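# Lay the towel flat beside the basket, then release

## Task

Get the towel lying flat in a single layer on the table top. Every part of it must stay at least one finger's width in from the table edge, at least two fingers' width away from the basket's rim, and more than a hand's width from the column of either arm. The basket must end up standing upright with its entire base resting on the table, no more than three fingers' width from its starting spot and turned roughly as it was. Finish with both grippers open and the arms moved away, since anything held in place only by the robot counts as not done.

## Robot and tools

Robot: two arms, left_arm and right_arm, each with six joints and a parallel gripper. Everything is commanded as absolute joint angles in radians, never Cartesian offsets.

Row layout (used by execute_actions and move): one flat list of 14 numbers covering both arms, even when only one moves. The first 7 are left_arm, the last 7 are right_arm. Within each arm the order is strictly: waist, wrist yaw, shoulder, wrist roll, elbow, wrist pitch, then gripper opening. This order also applies to every per-joint list in results. Stated joint ranges: waist -2.618 to 3.054, shoulder 0.000 to 3.142, elbow 0.000 to 3.142, wrist pitch -1.571 to 1.571, wrist yaw -1.571 to 1.571, wrist roll -2.094 to 2.094. True ends may differ by up to 0.036 rad; a call asking for more than 0.036 beyond an end (and beyond the current angle) is rejected, and a clipped joint shows "joint sent to its limit". Gripper number: -1 closed to +1 open, absolute.

Frame: one world frame for both arms. Origin on the table surface midway between the arms, +x out across the table, +z up, left_arm on the +y side (arm names are not image sides). State lines give each gripper's end_effector_position in metres and end_effector_quat_wxyz; this point sits between the pads about 1 cm short of the tips, and readings drift more at long reach. Fingers point along gripper +z and close along its y.

Tools:
- execute_actions(actions): a list of up to 15 actions; each action is a list of up to 15 rows, each row run for one 1/30 s step; a short action repeats its final row to fill 15 steps. An empty list just returns state and images.
- move(target, speed, blocking): target is one 14-number row of absolute goal angles. speed is the peak rate in rad/s of the joint with the longest travel, 0.01 to 2, default 0.5. All joints interpolate in sync, so the hand traces a curve; duration is clamped to 0.5-10 s. Nothing avoids obstacles or the other arm. Finger values take effect at the start. blocking=false returns after 0.5 s; until a result shows the move ended, further rows or moves are refused, so use wait or stop. The added "move:" line reports the outcome (done, off_target, moving, held, fault), limits=held or limits=none, and each arm's joint farthest from target.
- wait(seconds): 0 to 10; the robot keeps its last command; returns early if a running move finishes.
- stop(): decelerates a running move; needs space to brake. Fingers continue.
- zoom_image(camera, region): camera is one of cam_head_left, cam_head_right, cam_high, cam_low, cam_left_wrist, cam_right_wrist (all 504x504); region [x0, y0, x1, y1] in pixels from the top-left corner, at most 504 by 504.
- finished_scene(scene): pass the current scene number; irreversible, and the goal must already hold stably.

Results: Joint positions and Joint velocities per arm (angles plus gripper opening in metres, 0.093 open to 0.000 closed, about ±1 mm error); "Joint targets" shows what the joints are currently being driven to (resend these to hold a joint); grip_measured on the -1..+1 scale (per-gripper bias up to ±0.02); joint torques (offset, noisy, nonzero in free air). Camera calibrations are supplied; fixed cameras can be off by a few degrees and millimetres.

Motion details: each step the command is capped near the measured angle (waist 0.202, shoulder 0.258, elbow 0.238, wrist pitch 0.573, wrist yaw and roll 0.522 rad) and scaled so the hand moves at most 70 mm per step, so long moves take several actions and may need recommanding. Friction can leave a joint about 0.031 rad short; smaller changes may not register. "joint command not followed" means a clearance check altered targets.

Gripping: pads close at roughly -0.94; each mm of object width adds about 0.0208. Commanding below the contact value squeezes harder, up to about 50-62 N per pad, less on parts under 5 mm thick. Keep resending the closing number to maintain a hold. Brief external tugs on held items may occur.

Hazards: nothing may leave the table; the arms must not strike or shove each other; avoid fast impacts, hard presses, drops and slips (faster moves and targets deeper past contact hit harder). Holding loads heats motors: a MOTOR HOT warning at 75 °C, a 10 s arm halt at 90 °C, and at 100 °C the arm goes limp and drops. Faults appear as FAULT lines. Quicker, smoother, lower-effort motion is preferred. Before finishing, open both grippers and withdraw the arms.

Each tool is called after ">>>" as name([rows], argument=value, ...), one row to a line, values as JSON.

## Session

I'll start by observing the scene.

>>> execute_actions(actions=[])

Scene clock: 0.00 s.
left_arm: end_effector_position=(+0.3737, +0.6294, +0.1520) grip_measured=+0.980 end_effector_quat_wxyz=(+0.456, -0.033, +0.874, +0.164) | right_arm: end_effector_position=(+0.2382, -0.2776, +0.1637) grip_measured=+1.000 end_effector_quat_wxyz=(-0.115, +0.697, -0.707, +0.037)
Joint names: [waist, wrist yaw, shoulder, wrist roll, elbow, wrist pitch]
Joint positions: left_arm=[ 1.003  0.429  1.686  0.597  1.075 -0.01   0.092] | right_arm=[-0.231 -0.158  1.093 -1.788  1.061 -1.354  0.093]
Joint velocities: left_arm=[-0.007  0.037  0.002 -0.022  0.002 -0.007 -0.001] | right_arm=[-0.012 -0.022 -0.012  0.022  0.022 -0.022  0.   ]
Joint torques (N m, as the arm reports them, + toward a larger angle): no reading
Joint targets: left_arm=[1.003 0.429 1.686 0.597 1.075 -0.010] | right_arm=[-0.231 -0.158 1.093 -1.788 1.061 -1.354]

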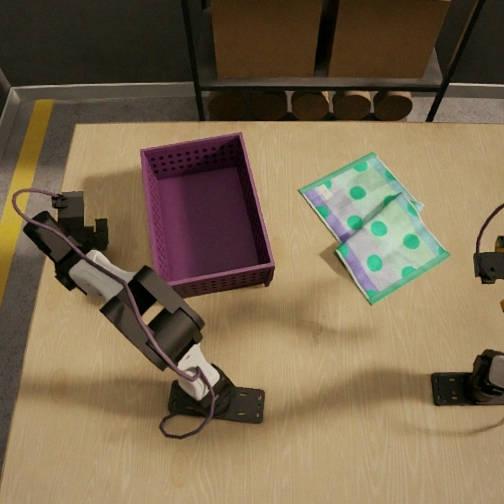

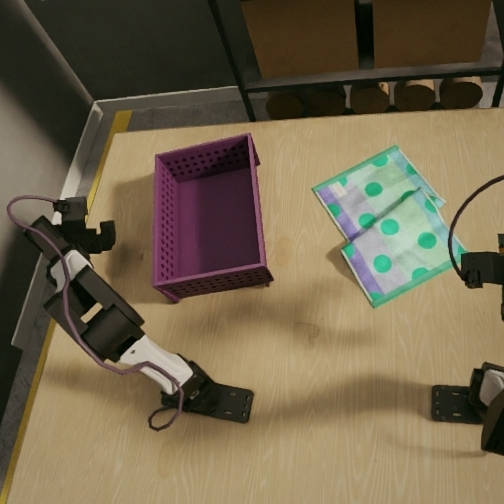

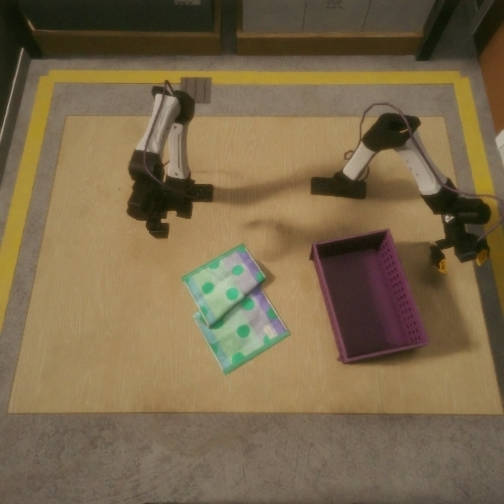

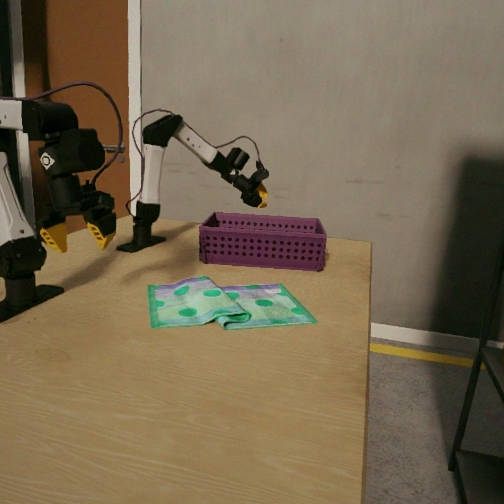

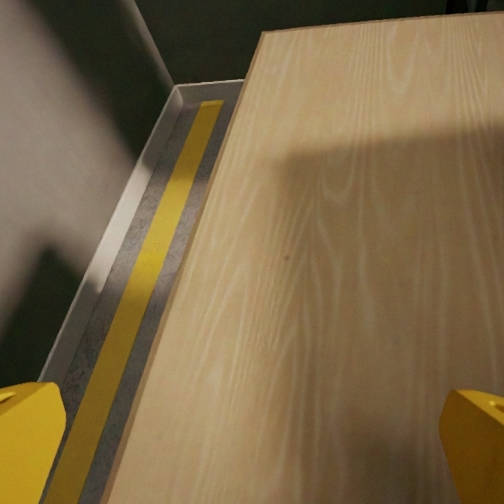

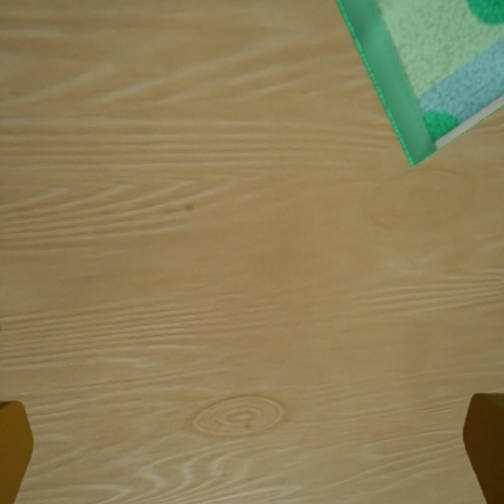

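>>> zoom_image(camera="cam_high", region=[160, 230, 320, 390])

>>> zoom_image(camera="cam_low", region=[130, 230, 330, 350])

>>> zoom_image(camera="cam_head_left", region=[285, 140, 465, 320])

Region (160, 230, 320, 390) of cam_high's 504x504 image, scaled by 3.150, with more detail than that image has.

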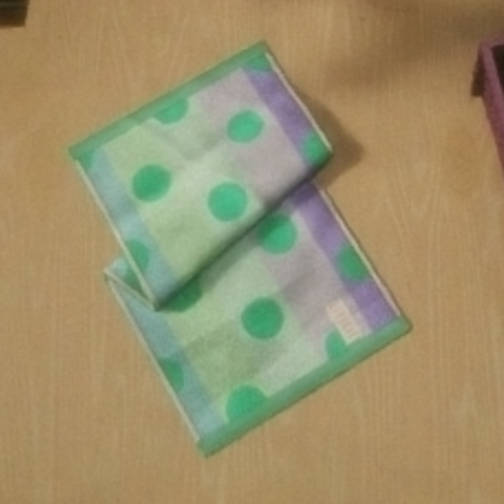

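Region (130, 230, 330, 350) of cam_low's 504x504 image, scaled by 2.520, with more detail than that image has; it fills the top 302 rows of this view, and the rest is white.

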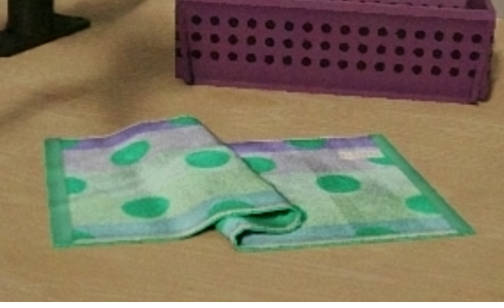

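Region (285, 140, 465, 320) of cam_head_left's 504x504 image, scaled by 2.800, with more detail than that image has.

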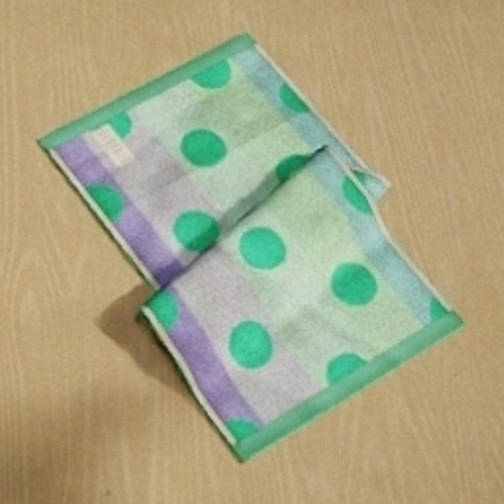

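>>> move(target=[0.0, 0.0, 1.2, 0.0, 1.5, -1.2, 1.0, 0.141, 0.0, 1.609, 1.153, 1.234, -1.196, 1.0], speed=1.0)

Scene clock: 10.13 s.
left_arm: end_effector_position=(+0.3203, +0.2762, +0.2952) grip_measured=+0.980 end_effector_quat_wxyz=(+0.328, +0.051, +0.943, -0.018) | right_arm: end_effector_position=(+0.3175, -0.2235, +0.1010) grip_measured=+1.000 end_effector_quat_wxyz=(-0.009, +0.492, +0.870, -0.000)
Joint names: [waist, wrist yaw, shoulder, wrist roll, elbow, wrist pitch]
Joint positions: left_arm=[ 0.01   0.007  1.211  0.007  1.488 -1.177  0.092] | right_arm=[ 0.132 -0.01   1.591  1.147  1.215 -1.21   0.093]
Joint velocities: left_arm=[-0.012  0.022  0.012 -0.037  0.017  0.037  0.   ] | right_arm=[ 0.012 -0.007  0.012 -0.022 -0.002  0.037  0.   ]
Joint torques (N m, as the arm reports them, + toward a larger angle): left_arm=[-0.85  0.   -3.99 -0.04  8.26  1.6 ] | right_arm=[ 0.92  0.26 -5.66 -0.09  7.37  0.48]
Joint targets: left_arm=[0.000 -0.000 1.200 -0.000 1.500 -1.200] | right_arm=[0.141 -0.000 1.609 1.153 1.234 -1.196]
move: off_target (left_arm); limits=none; left_arm: farthest joint: the wrist pitch, 0.023 radians from its target (1.190 radians at the start); right_arm: farthest joint: the elbow, 0.019 radians from its target (0.173 radians at the start)
camera_calibration (this result's frames):
cam_left_wrist: T_world_to_cam=[[-0.0947299, -0.995476, -0.00740024, 0.306115], [-0.967222, 0.0937955, -0.235976, 0.393547], [0.235602, -0.0151963, -0.971731, 0.299636], [0, 0, 0, 1]] pos_world=[0.339051, 0.27237, 0.386298]
cam_right_wrist: T_world_to_cam=[[-0.860766, -0.508316, 0.0263968, 0.161086], [-0.446703, 0.779258, 0.439561, 0.310647], [-0.244006, 0.366568, -0.897825, 0.336481], [0, 0, 0, 1]] pos_world=[0.359527, -0.283535, 0.1613]

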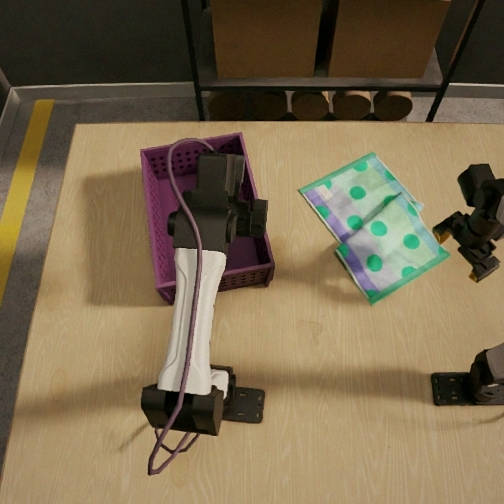

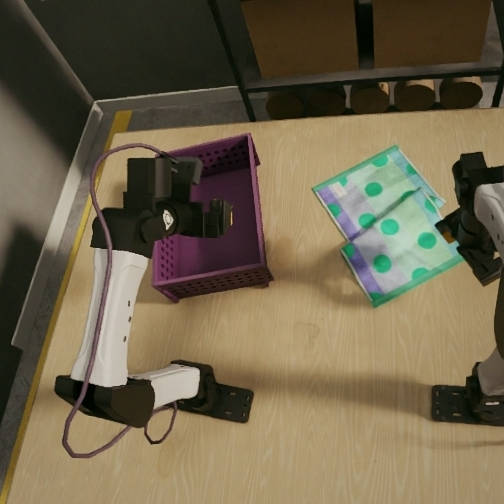

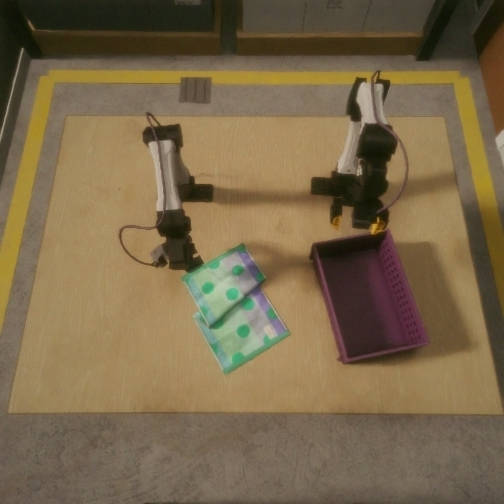

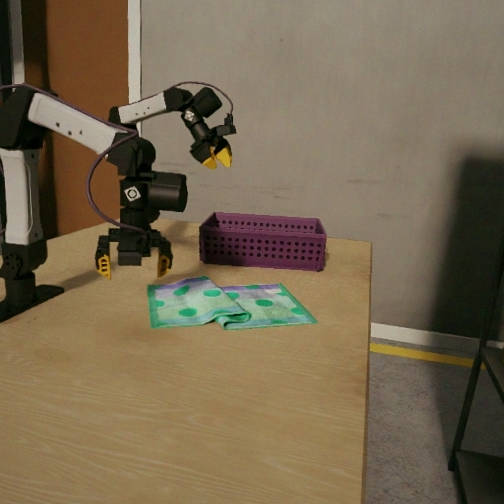

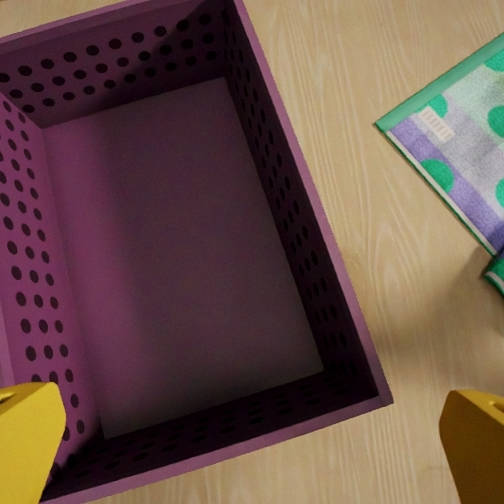

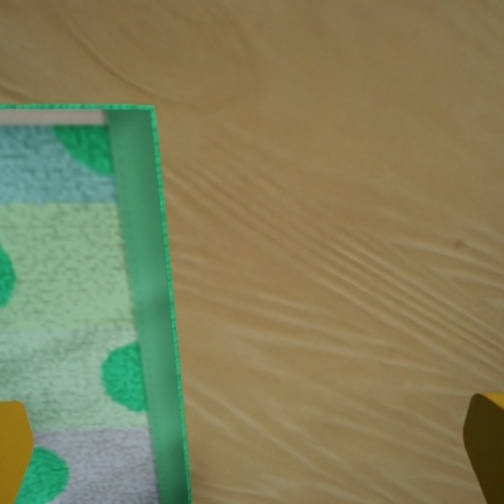

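>>> zoom_image(camera="cam_low", region=[70, 210, 230, 340])

Region (70, 210, 230, 340) of cam_low's 504x504 image, scaled by 3.150, with more detail than that image has; it fills the top 410 rows of this view, and the rest is white.

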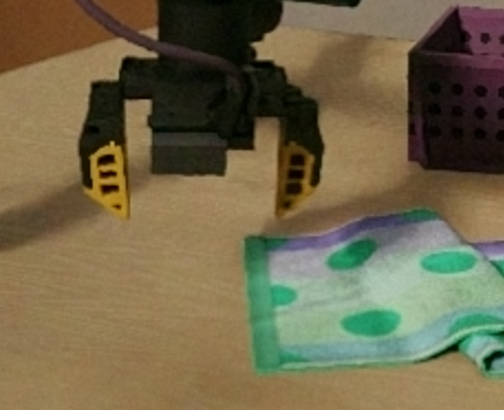

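>>> move(target=[-0.875, 0.0, 1.952, 0.055, 1.477, -0.775, 0.1, 0.126, 0.0, 1.817, 1.148, 1.266, -1.02, 0.1], speed=0.6)

Scene clock: 15.03 s.
left_arm: end_effector_position=(+0.2674, -0.0607, +0.0746) grip_measured=+0.102 end_effector_quat_wxyz=(+0.143, +0.488, +0.858, -0.074) | right_arm: end_effector_position=(+0.3614, -0.2184, +0.0508) grip_measured=+0.101 end_effector_quat_wxyz=(-0.009, +0.493, +0.870, -0.001)
Joint names: [waist, wrist yaw, shoulder, wrist roll, elbow, wrist pitch]
Joint positions: left_arm=[-0.878  0.003  1.946  0.048  1.488 -0.789  0.05 ] | right_arm=[ 0.132 -0.01   1.799  1.148  1.246 -1.034  0.05 ]
Joint velocities: left_arm=[-0.032 -0.051 -0.002  0.007 -0.012 -0.007 -0.001] | right_arm=[ 0.002 -0.022  0.007 -0.007  0.017  0.051 -0.   ]
Joint torques (N m, as the arm reports them, + toward a larger angle): left_arm=[-0.01  0.09 -9.88  0.07  6.82  1.32] | right_arm=[-0.43  0.26 -7.71 -0.14  7.24  0.48]
Joint targets: left_arm=[-0.875 -0.000 1.952 0.055 1.477 -0.775] | right_arm=[0.126 0.000 1.817 1.148 1.266 -1.020]
move: done; limits=none; left_arm: farthest joint: the wrist pitch, 0.014 radians from its target (0.403 radians at the start); right_arm: farthest joint: the elbow, 0.020 radians from its target (0.051 radians at the start)
camera_calibration (this result's frames):
cam_left_wrist: T_world_to_cam=[[-0.853238, -0.520929, -0.0248758, 0.196992], [-0.52032, 0.847065, 0.10839, 0.222452], [-0.0353923, 0.105426, -0.993797, 0.174066], [0, 0, 0, 1]] pos_world=[0.289988, -0.104164, 0.153775]
cam_right_wrist: T_world_to_cam=[[-0.860916, -0.507978, 0.0279521, 0.20285], [-0.445762, 0.779673, 0.439779, 0.348098], [-0.245192, 0.366153, -0.897671, 0.30052], [0, 0, 0, 1]] pos_world=[0.403491, -0.278396, 0.111012]

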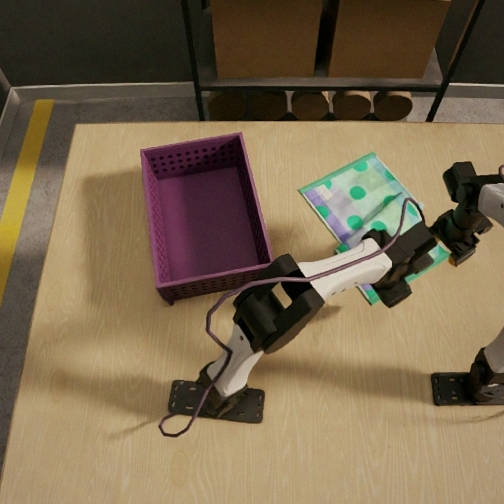

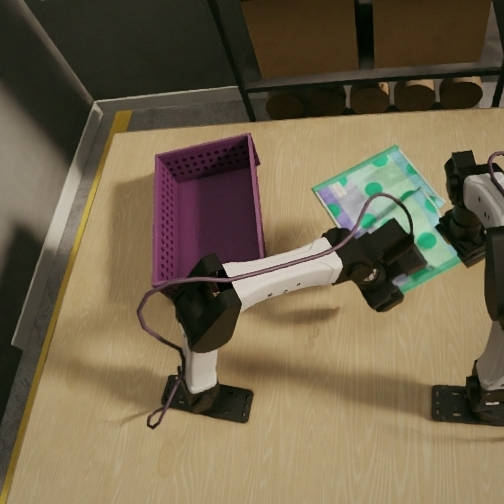

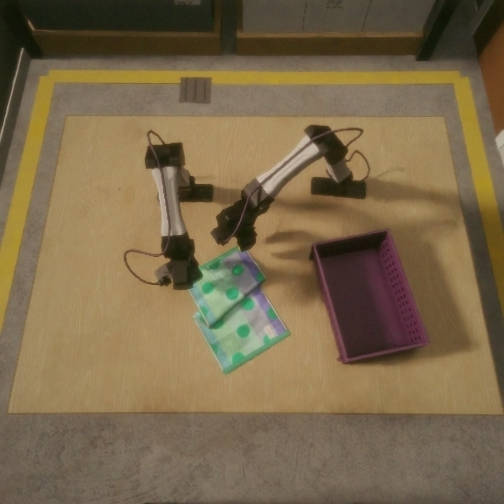

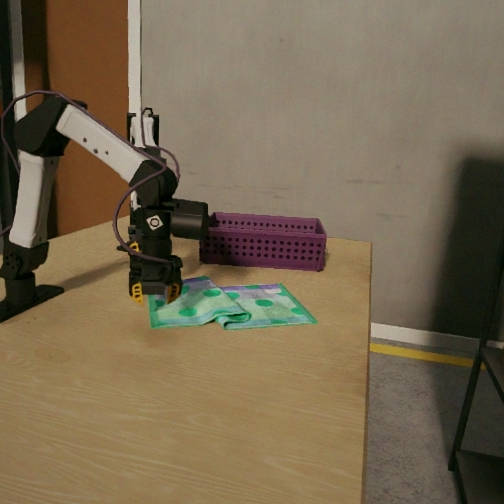

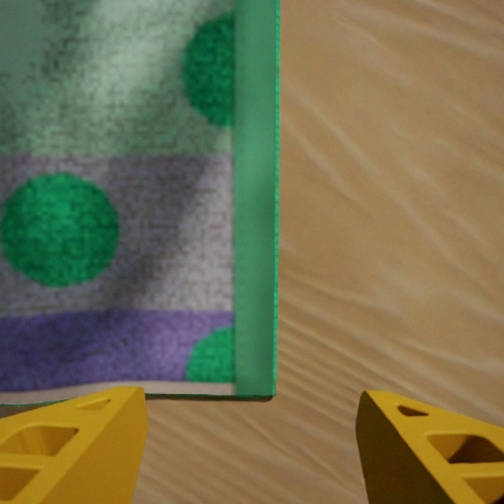

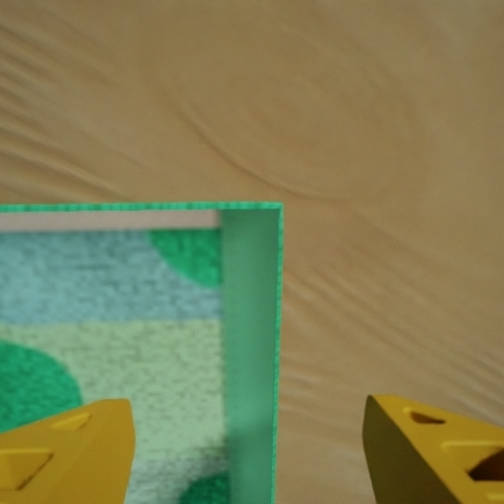

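>>> move(target=[-0.875, 0.0, 2.018, 0.055, 1.341, -0.574, 0.1, 0.126, 0.0, 1.860, 1.148, 1.165, -0.903, 0.1], speed=0.2)

Scene clock: 18.13 s.
left_arm: end_effector_position=(+0.2693, -0.0636, +0.0270) grip_measured=+0.102 end_effector_quat_wxyz=(+0.151, +0.487, +0.856, -0.078) | right_arm: end_effector_position=(+0.3657, -0.2179, +0.0233) grip_measured=+0.101 end_effector_quat_wxyz=(-0.004, +0.493, +0.870, +0.003)
Joint names: [waist, wrist yaw, shoulder, wrist roll, elbow, wrist pitch]
Joint positions: left_arm=[-0.878  0.003  2.     0.048  1.359 -0.588  0.05 ] | right_arm=[ 0.132 -0.01   1.841  1.148  1.184 -0.917  0.05 ]
Joint velocities: left_arm=[ 0.022  0.051 -0.002 -0.081 -0.002  0.022  0.001] | right_arm=[-0.007 -0.022 -0.017 -0.007 -0.007  0.007 -0.   ]
Joint torques (N m, as the arm reports them, + toward a larger angle): left_arm=[ 0.12  0.04 -9.28  0.08  6.01  1.35] | right_arm=[-0.45  0.26 -7.9  -0.14  4.47  0.5 ]
Joint targets: left_arm=[-0.875 0.000 2.018 0.055 1.341 -0.574] | right_arm=[0.126 -0.000 1.860 1.148 1.165 -0.903]
move: done; limits=none; left_arm: farthest joint: the shoulder, 0.018 radians from its target (0.072 radians at the start); right_arm: farthest joint: the shoulder, 0.019 radians from its target (0.061 radians at the start)
camera_calibration (this result's frames):
cam_left_wrist: T_world_to_cam=[[-0.853151, -0.52103, -0.0257087, 0.195927], [-0.521084, 0.848847, 0.0890448, 0.231908], [-0.0245722, 0.0893651, -0.995696, 0.123217], [0, 0, 0, 1]] pos_world=[0.291027, -0.105782, 0.107074]
cam_right_wrist: T_world_to_cam=[[-0.861188, -0.50801, 0.016786, 0.207951], [-0.451067, 0.779046, 0.435459, 0.363623], [-0.234295, 0.367441, -0.900052, 0.273061], [0, 0, 0, 1]] pos_world=[0.40708, -0.277972, 0.0839358]

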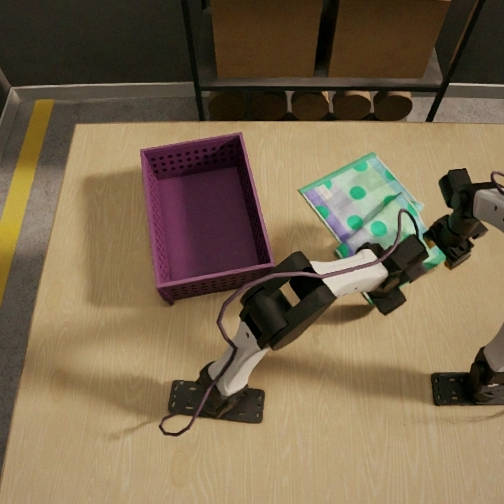

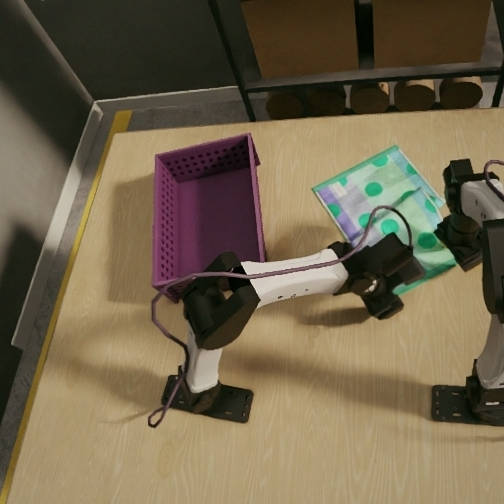

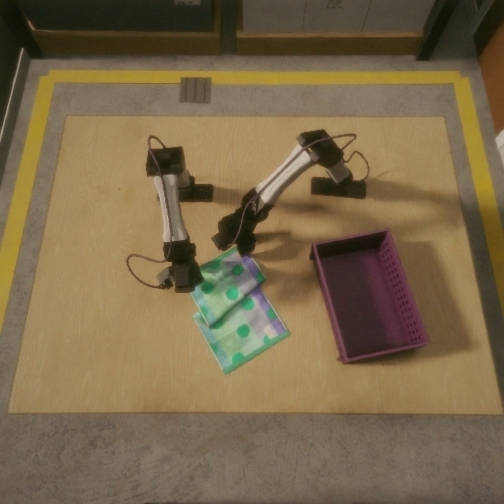

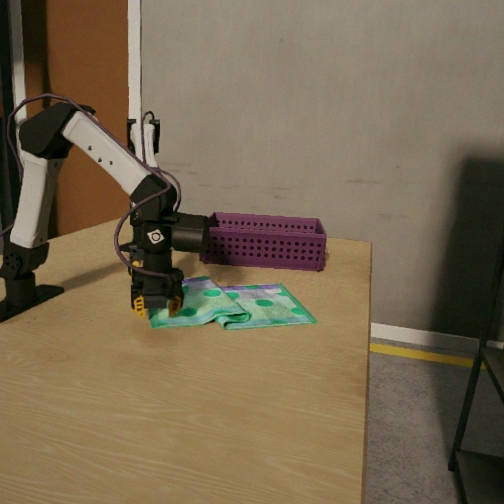

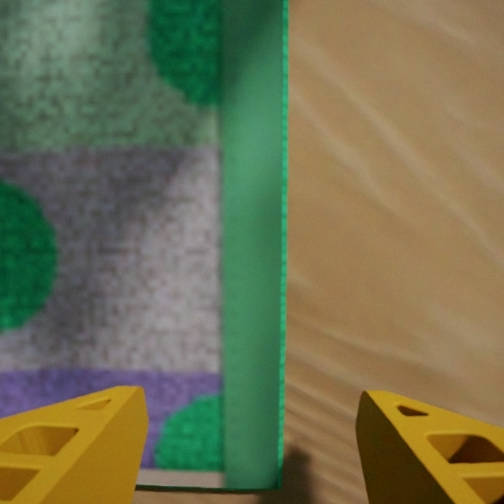

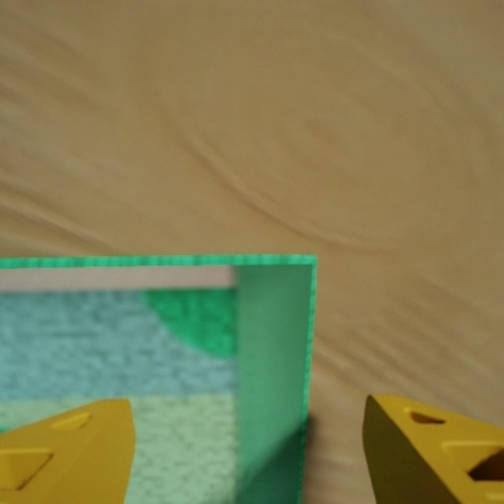

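>>> move(target=[-0.875, 0.0, 2.040, 0.055, 1.301, -0.512, 0.1, 0.126, 0.0, 1.880, 1.148, 1.134, -0.852, 0.1], speed=0.08)

>>> zoom_image(camera="cam_low", region=[100, 250, 220, 340])

Scene clock: 19.70 s.
left_arm: end_effector_position=(+0.2697, -0.0641, +0.0149) grip_measured=+0.102 end_effector_quat_wxyz=(+0.156, +0.487, +0.856, -0.080) | right_arm: end_effector_position=(+0.3664, -0.2178, +0.0150) grip_measured=+0.101 end_effector_quat_wxyz=(-0.002, +0.493, +0.870, +0.004)
Joint names: [waist, wrist yaw, shoulder, wrist roll, elbow, wrist pitch]
Joint positions: left_arm=[-0.878  0.003  2.014  0.049  1.325 -0.53   0.05 ] | right_arm=[ 0.132 -0.01   1.852  1.148  1.162 -0.879  0.05 ]
Joint velocities: left_arm=[-0.007  0.007 -0.007 -0.051  0.002 -0.051 -0.   ] | right_arm=[-0.012  0.022 -0.012 -0.007 -0.002  0.022 -0.   ]
Joint torques (N m, as the arm reports them, + toward a larger angle): left_arm=[ 0.1   0.04 -8.88  0.08  5.49  1.41] | right_arm=[-0.45  0.26 -7.12 -0.14  3.7   0.65]
Joint targets: left_arm=[-0.875 0.000 2.040 0.055 1.301 -0.512] | right_arm=[0.126 0.000 1.880 1.148 1.134 -0.852]
move: off_target (left_arm, right_arm); limits=none; left_arm: farthest joint: the shoulder, 0.026 radians from its target (0.040 radians at the start); right_arm: farthest joint: the shoulder, 0.028 radians from its target (0.039 radians at the start)
camera_calibration (this result's frames):
cam_left_wrist: T_world_to_cam=[[-0.853312, -0.520719, -0.0266608, 0.195777], [-0.521056, 0.84977, 0.0799465, 0.233741], [-0.0189741, 0.0821111, -0.996443, 0.10923], [0, 0, 0, 1]] pos_world=[0.290924, -0.10565, 0.0953739]
cam_right_wrist: T_world_to_cam=[[-0.861264, -0.508019, 0.0118999, 0.208763], [-0.453372, 0.778774, 0.433549, 0.368277], [-0.229518, 0.368005, -0.901052, 0.264092], [0, 0, 0, 1]] pos_world=[0.407381, -0.277936, 0.0758104]

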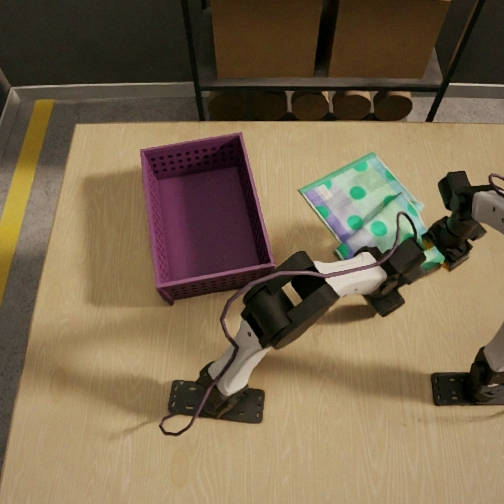

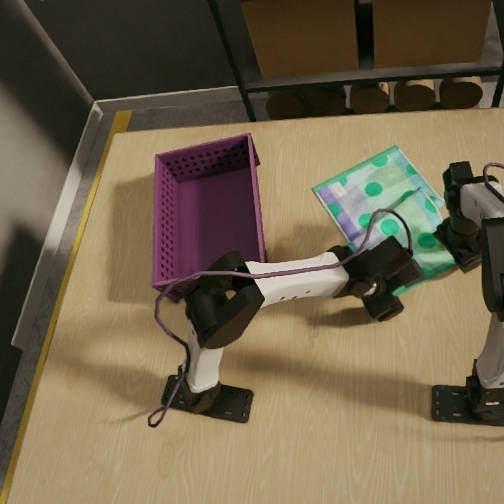

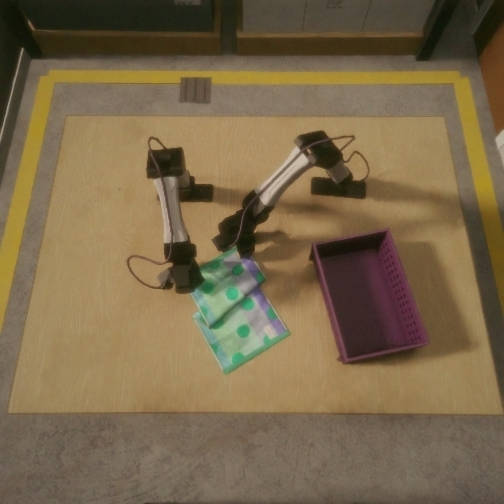

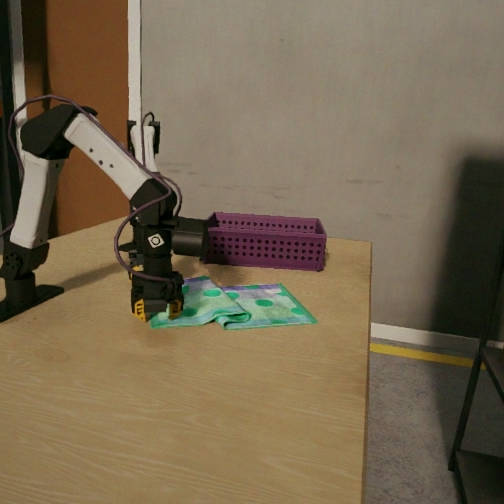

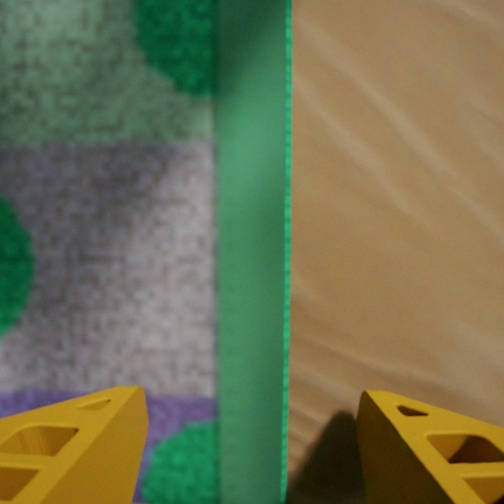

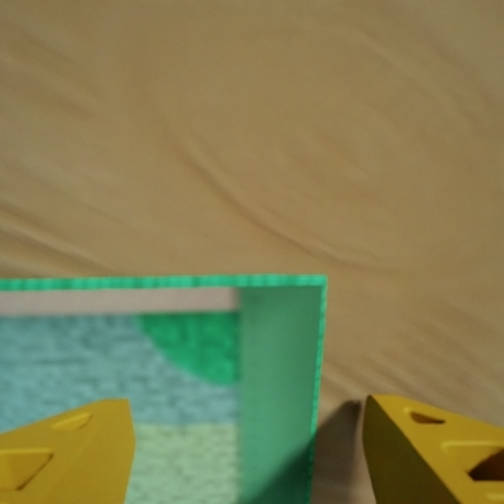

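Region (100, 250, 220, 340) of cam_low's 504x504 image, scaled by 4.200, with more detail than that image has; it fills the top 378 rows of this view, and the rest is white.

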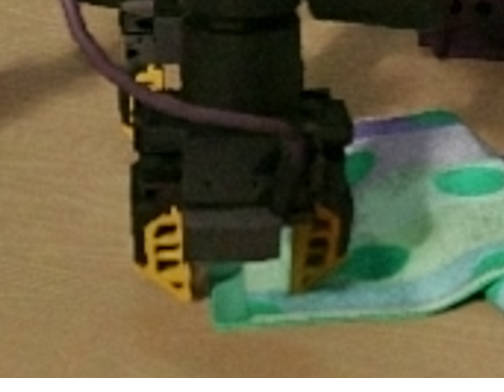

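>>> execute_actions([
  [[-0.875, 0.0, 2.040, 0.055, 1.301, -0.512, -0.2, 0.126, 0.0, 1.880, 1.148, 1.134, -0.852, -0.2]],
  [[-0.875, 0.0, 2.040, 0.055, 1.301, -0.512, -0.5, 0.126, 0.0, 1.880, 1.148, 1.134, -0.852, -0.5]],
])

Scene clock: 20.97 s.
left_arm: end_effector_position=(+0.2717, -0.0651, +0.0156) grip_measured=-0.498 end_effector_quat_wxyz=(+0.161, +0.487, +0.855, -0.079) | right_arm: end_effector_position=(+0.3707, -0.2172, +0.0150) grip_measured=-0.498 end_effector_quat_wxyz=(+0.005, +0.493, +0.870, +0.010)
Joint names: [waist, wrist yaw, shoulder, wrist roll, elbow, wrist pitch]
Joint positions: left_arm=[-0.878 -0.004  2.014  0.049  1.325 -0.521  0.021] | right_arm=[ 0.132 -0.011  1.852  1.148  1.162 -0.861  0.021]
Joint velocities: left_arm=[ 0.007  0.022 -0.012 -0.081  0.002  0.007 -0.   ] | right_arm=[ 0.002  0.022 -0.002  0.022 -0.027 -0.022 -0.001]
Joint torques (N m, as the arm reports them, + toward a larger angle): left_arm=[ 0.02  0.11 -8.84  0.07  5.44  1.34] | right_arm=[-0.45  0.27 -7.21 -0.14  3.8   0.51]
Joint targets: left_arm=[-0.875 -0.000 2.040 0.055 1.301 -0.512] | right_arm=[0.126 -0.000 1.880 1.148 1.134 -0.852]
camera_calibration (this result's frames):
cam_left_wrist: T_world_to_cam=[[-0.851938, -0.522567, -0.0335341, 0.196639], [-0.523567, 0.848985, 0.0714209, 0.236392], [-0.00885228, 0.0784036, -0.996882, 0.107108], [0, 0, 0, 1]] pos_world=[0.292239, -0.106333, 0.0964848]
cam_right_wrist: T_world_to_cam=[[-0.861322, -0.508036, -0.00481273, 0.213059], [-0.461007, 0.777539, 0.427675, 0.37236], [-0.213532, 0.370585, -0.90392, 0.259565], [0, 0, 0, 1]] pos_world=[0.410599, -0.277473, 0.0764017]

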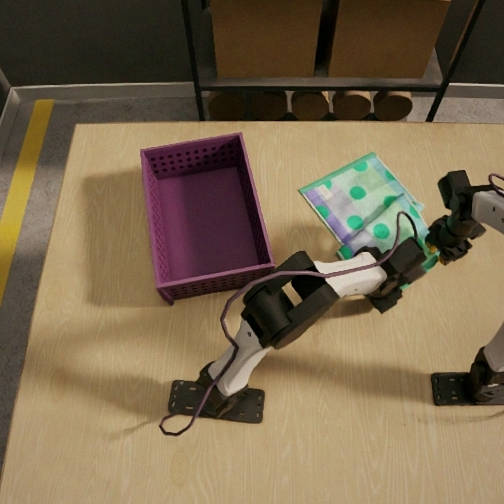

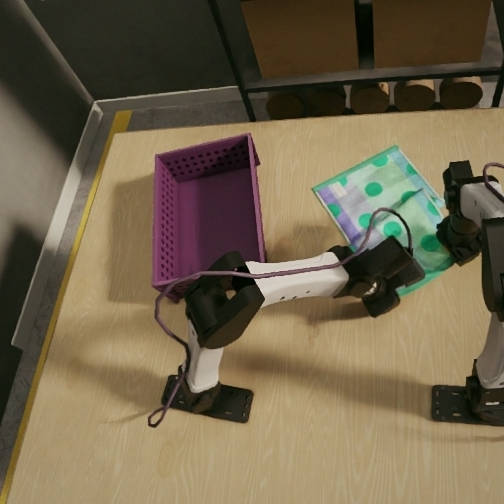

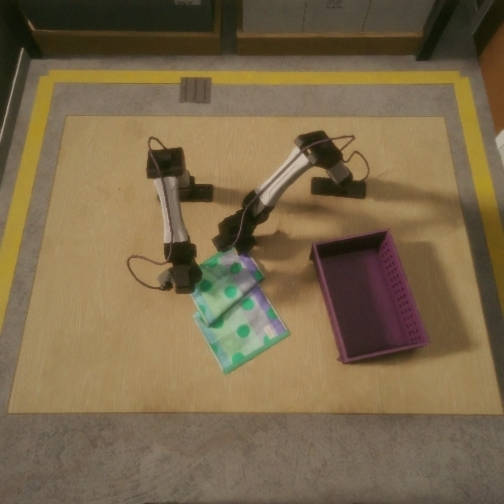

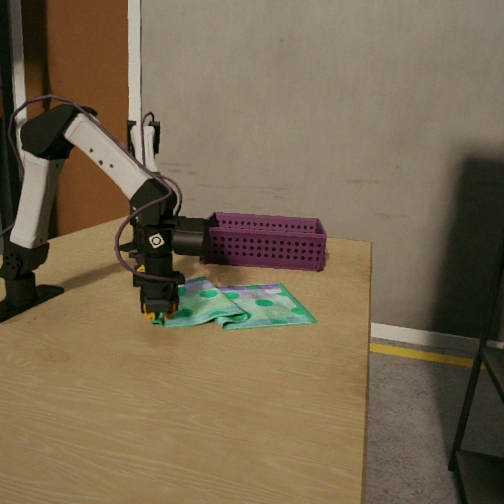

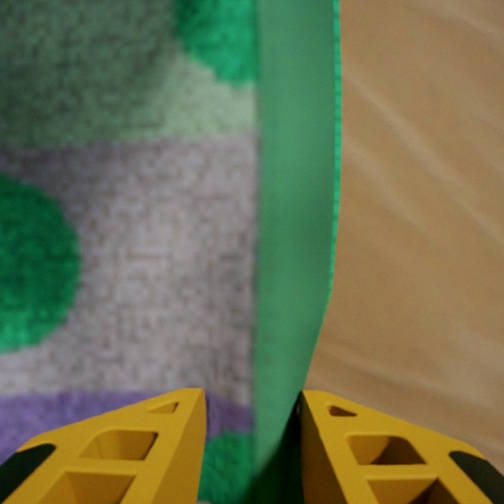

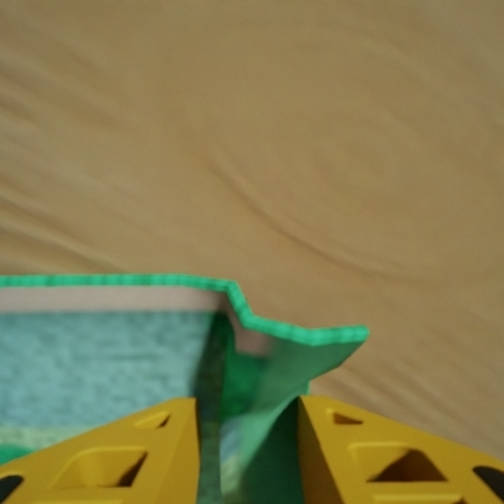

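>>> execute_actions([
  [[-0.875, 0.0, 2.040, 0.055, 1.301, -0.512, -0.75, 0.126, 0.0, 1.880, 1.148, 1.134, -0.852, -0.75]],
  [[-0.875, 0.0, 2.040, 0.055, 1.301, -0.512, -0.95, 0.126, 0.0, 1.880, 1.148, 1.134, -0.852, -0.95]],
])

Scene clock: 22.47 s.
left_arm: end_effector_position=(+0.2728, -0.0660, +0.0161) grip_measured=-0.941 end_effector_quat_wxyz=(+0.164, +0.486, +0.855, -0.079) | right_arm: end_effector_position=(+0.3689, -0.2185, +0.0150) grip_measured=-0.940 end_effector_quat_wxyz=(+0.003, +0.493, +0.870, +0.005)
Joint names: [waist, wrist yaw, shoulder, wrist roll, elbow, wrist pitch]
Joint positions: left_arm=[-0.878 -0.007  2.014  0.049  1.325 -0.515  0.   ] | right_arm=[ 0.132 -0.004  1.852  1.148  1.162 -0.869  0.   ]
Joint velocities: left_arm=[-0.012 -0.051 -0.007 -0.022 -0.002  0.007  0.   ] | right_arm=[-0.007 -0.022 -0.012 -0.022 -0.012 -0.037  0.001]
Joint torques (N m, as the arm reports them, + toward a larger angle): left_arm=[ 0.16  0.13 -8.84  0.07  5.46  1.28] | right_arm=[-0.44  0.19 -7.19 -0.14  3.79  0.57]
Joint targets: left_arm=[-0.875 0.000 2.040 0.055 1.301 -0.512] | right_arm=[0.126 0.000 1.880 1.148 1.134 -0.852]
camera_calibration (this result's frames):
cam_left_wrist: T_world_to_cam=[[-0.851334, -0.523396, -0.0358775, 0.196907], [-0.524611, 0.848826, 0.0654019, 0.238091], [-0.00377734, 0.0745006, -0.997214, 0.106081], [0, 0, 0, 1]] pos_world=[0.29294, -0.10694, 0.0972783]
cam_right_wrist: T_world_to_cam=[[-0.861372, -0.507949, 0.00513336, 0.21073], [-0.457861, 0.780731, 0.425231, 0.372141], [-0.220004, 0.363932, -0.90507, 0.260583], [0, 0, 0, 1]] pos_world=[0.409235, -0.278336, 0.0765182]

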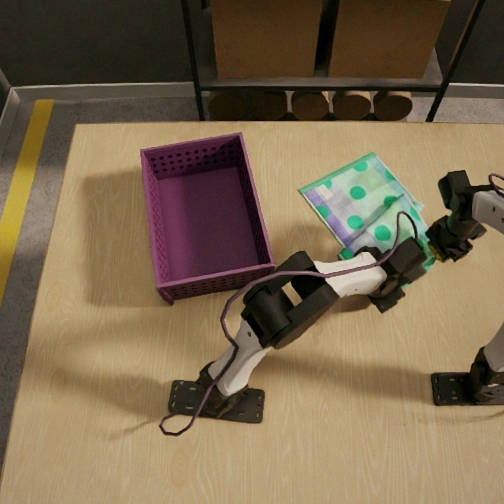

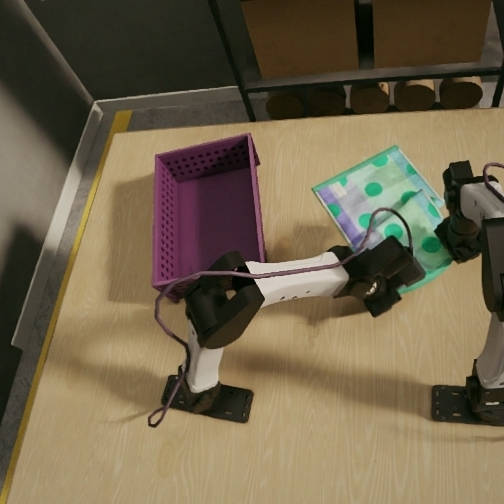

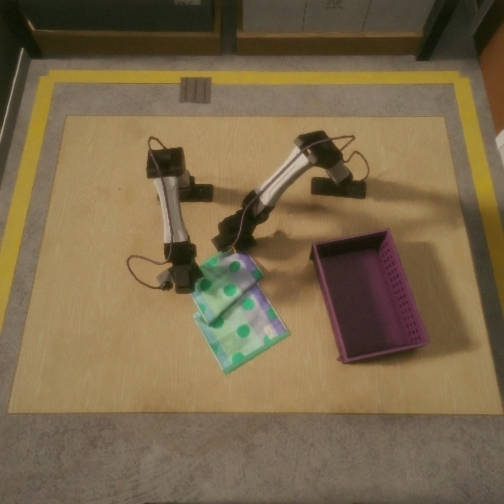

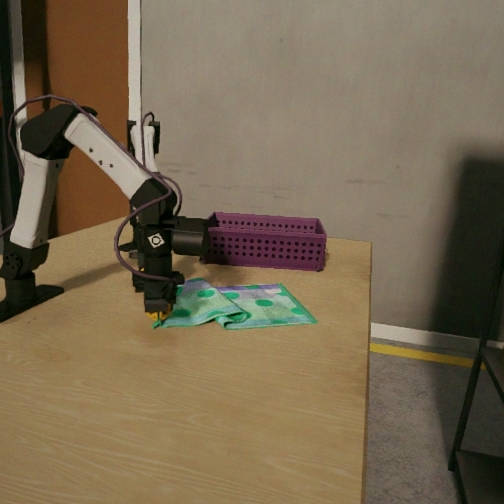

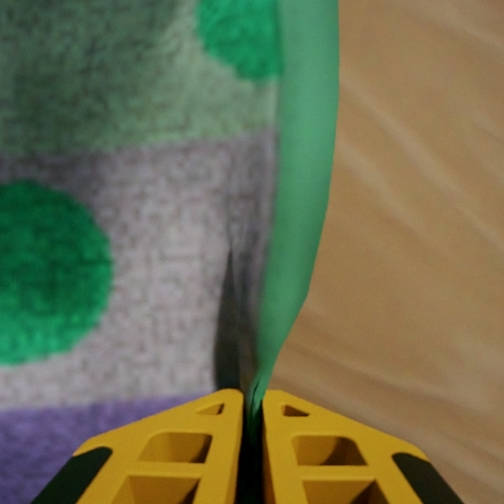

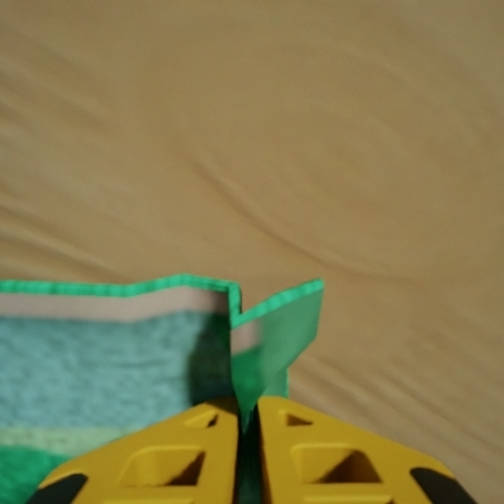

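>>> move(target=[-1.03, 0.0, 2.101, -0.10, 1.502, -0.618, -1.0, -0.062, 0.0, 1.644, 0.96, 0.979, -0.92, -1.0], speed=0.12)

Scene clock: 26.00 s.
left_arm: end_effector_position=(+0.2288, -0.1233, +0.0326) grip_measured=-1.000 end_effector_quat_wxyz=(+0.158, +0.487, +0.853, -0.106) | right_arm: end_effector_position=(+0.3222, -0.2747, +0.0302) grip_measured=-0.971 end_effector_quat_wxyz=(-0.000, +0.494, +0.869, +0.004)
Joint names: [waist, wrist yaw, shoulder, wrist roll, elbow, wrist pitch]
Joint positions: left_arm=[-1.022 -0.007  2.078 -0.092  1.487 -0.597  0.   ] | right_arm=[-0.054 -0.008  1.663  0.966  0.999 -0.904  0.   ]
Joint velocities: left_arm=[-0.007 -0.007  0.012 -0.022 -0.012 -0.051  0.   ] | right_arm=[ 0.002  0.022  0.002 -0.066 -0.012 -0.022  0.   ]
Joint torques (N m, as the arm reports them, + toward a larger angle): left_arm=[-0.63  0.13 -9.83 -0.01  8.65  1.04] | right_arm=[-0.62  0.23 -9.18 -0.19  4.39  0.26]
Joint targets: left_arm=[-1.030 -0.000 2.101 -0.100 1.502 -0.618] | right_arm=[-0.062 0.000 1.644 0.960 0.979 -0.920]
move: off_target (left_arm); limits=none; left_arm: farthest joint: the shoulder, 0.023 radians from its target (0.087 radians at the start); right_arm: farthest joint: the elbow, 0.020 radians from its target (0.183 radians at the start)
camera_calibration (this result's frames):
cam_left_wrist: T_world_to_cam=[[-0.858265, -0.512959, 0.0159058, 0.131243], [-0.511692, 0.857701, 0.0502071, 0.261215], [-0.0393966, 0.0349521, -0.998612, 0.129899], [0, 0, 0, 1]] pos_world=[0.251421, -0.161262, 0.114516]
cam_right_wrist: T_world_to_cam=[[-0.863425, -0.504361, 0.0107997, 0.143397], [-0.451292, 0.781788, 0.430283, 0.386144], [-0.225461, 0.366643, -0.902629, 0.287018], [0, 0, 0, 1]] pos_world=[0.362788, -0.334792, 0.091371]

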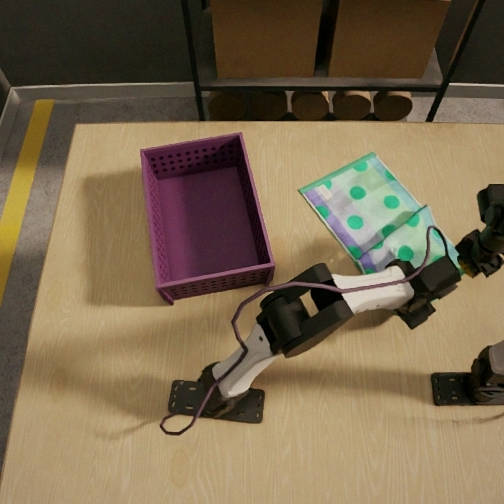

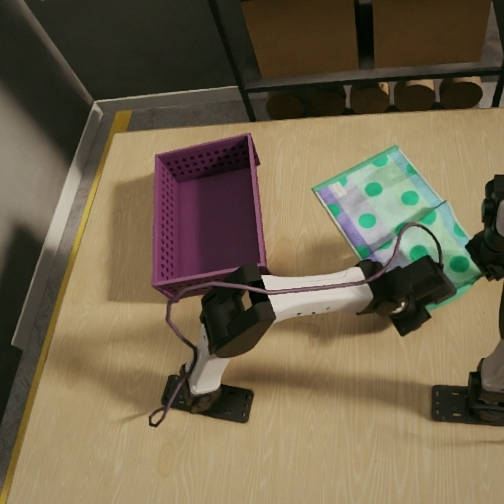

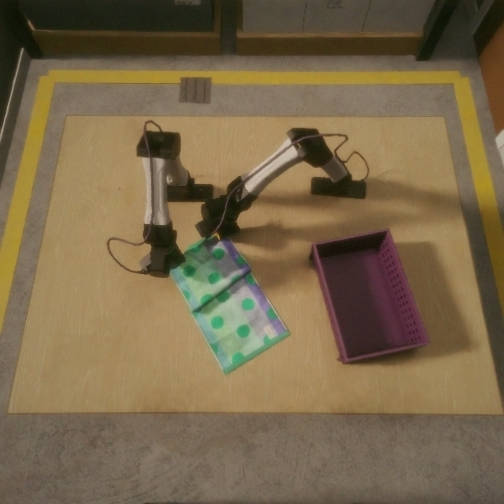

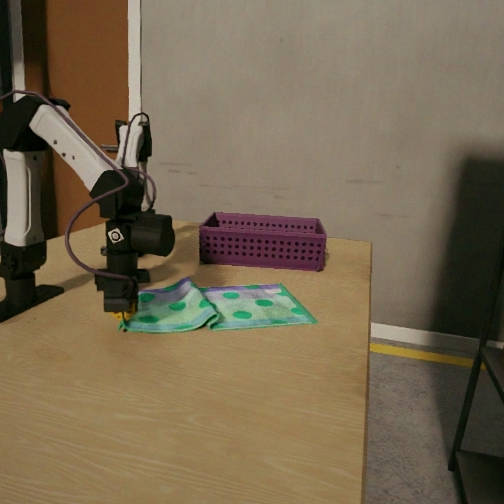

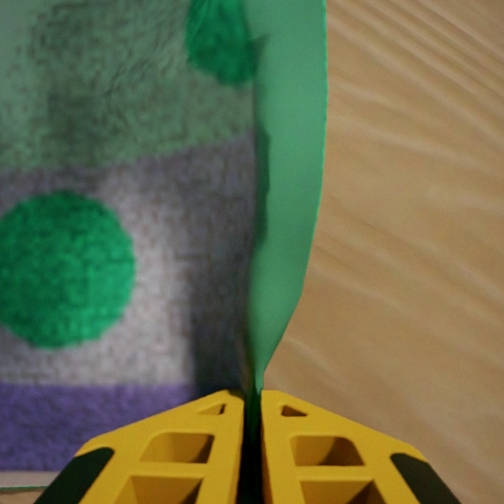

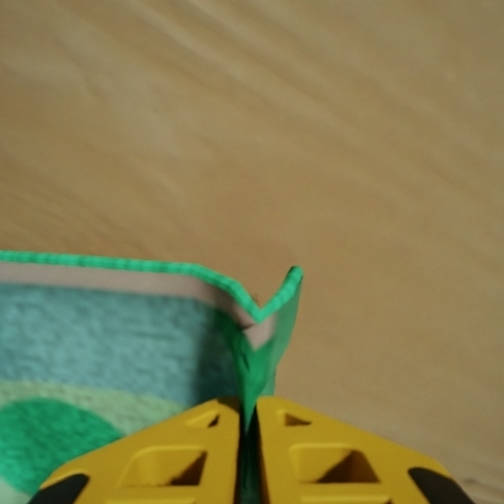

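>>> zoom_image(camera="cam_high", region=[120, 170, 320, 390])

>>> zoom_image(camera="cam_low", region=[80, 240, 330, 350])

Region (120, 170, 320, 390) of cam_high's 504x504 image, scaled by 2.291, with more detail than that image has; it fills the left 458 columns of this view, and the rest is white.

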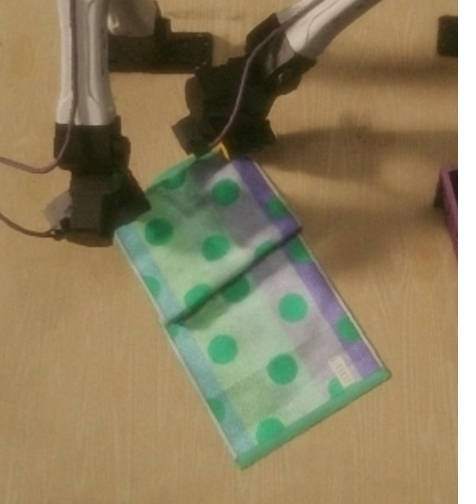

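Region (80, 240, 330, 350) of cam_low's 504x504 image, scaled by 2.016, with more detail than that image has; it fills the top 222 rows of this view, and the rest is white.

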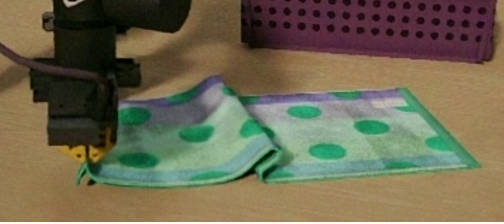

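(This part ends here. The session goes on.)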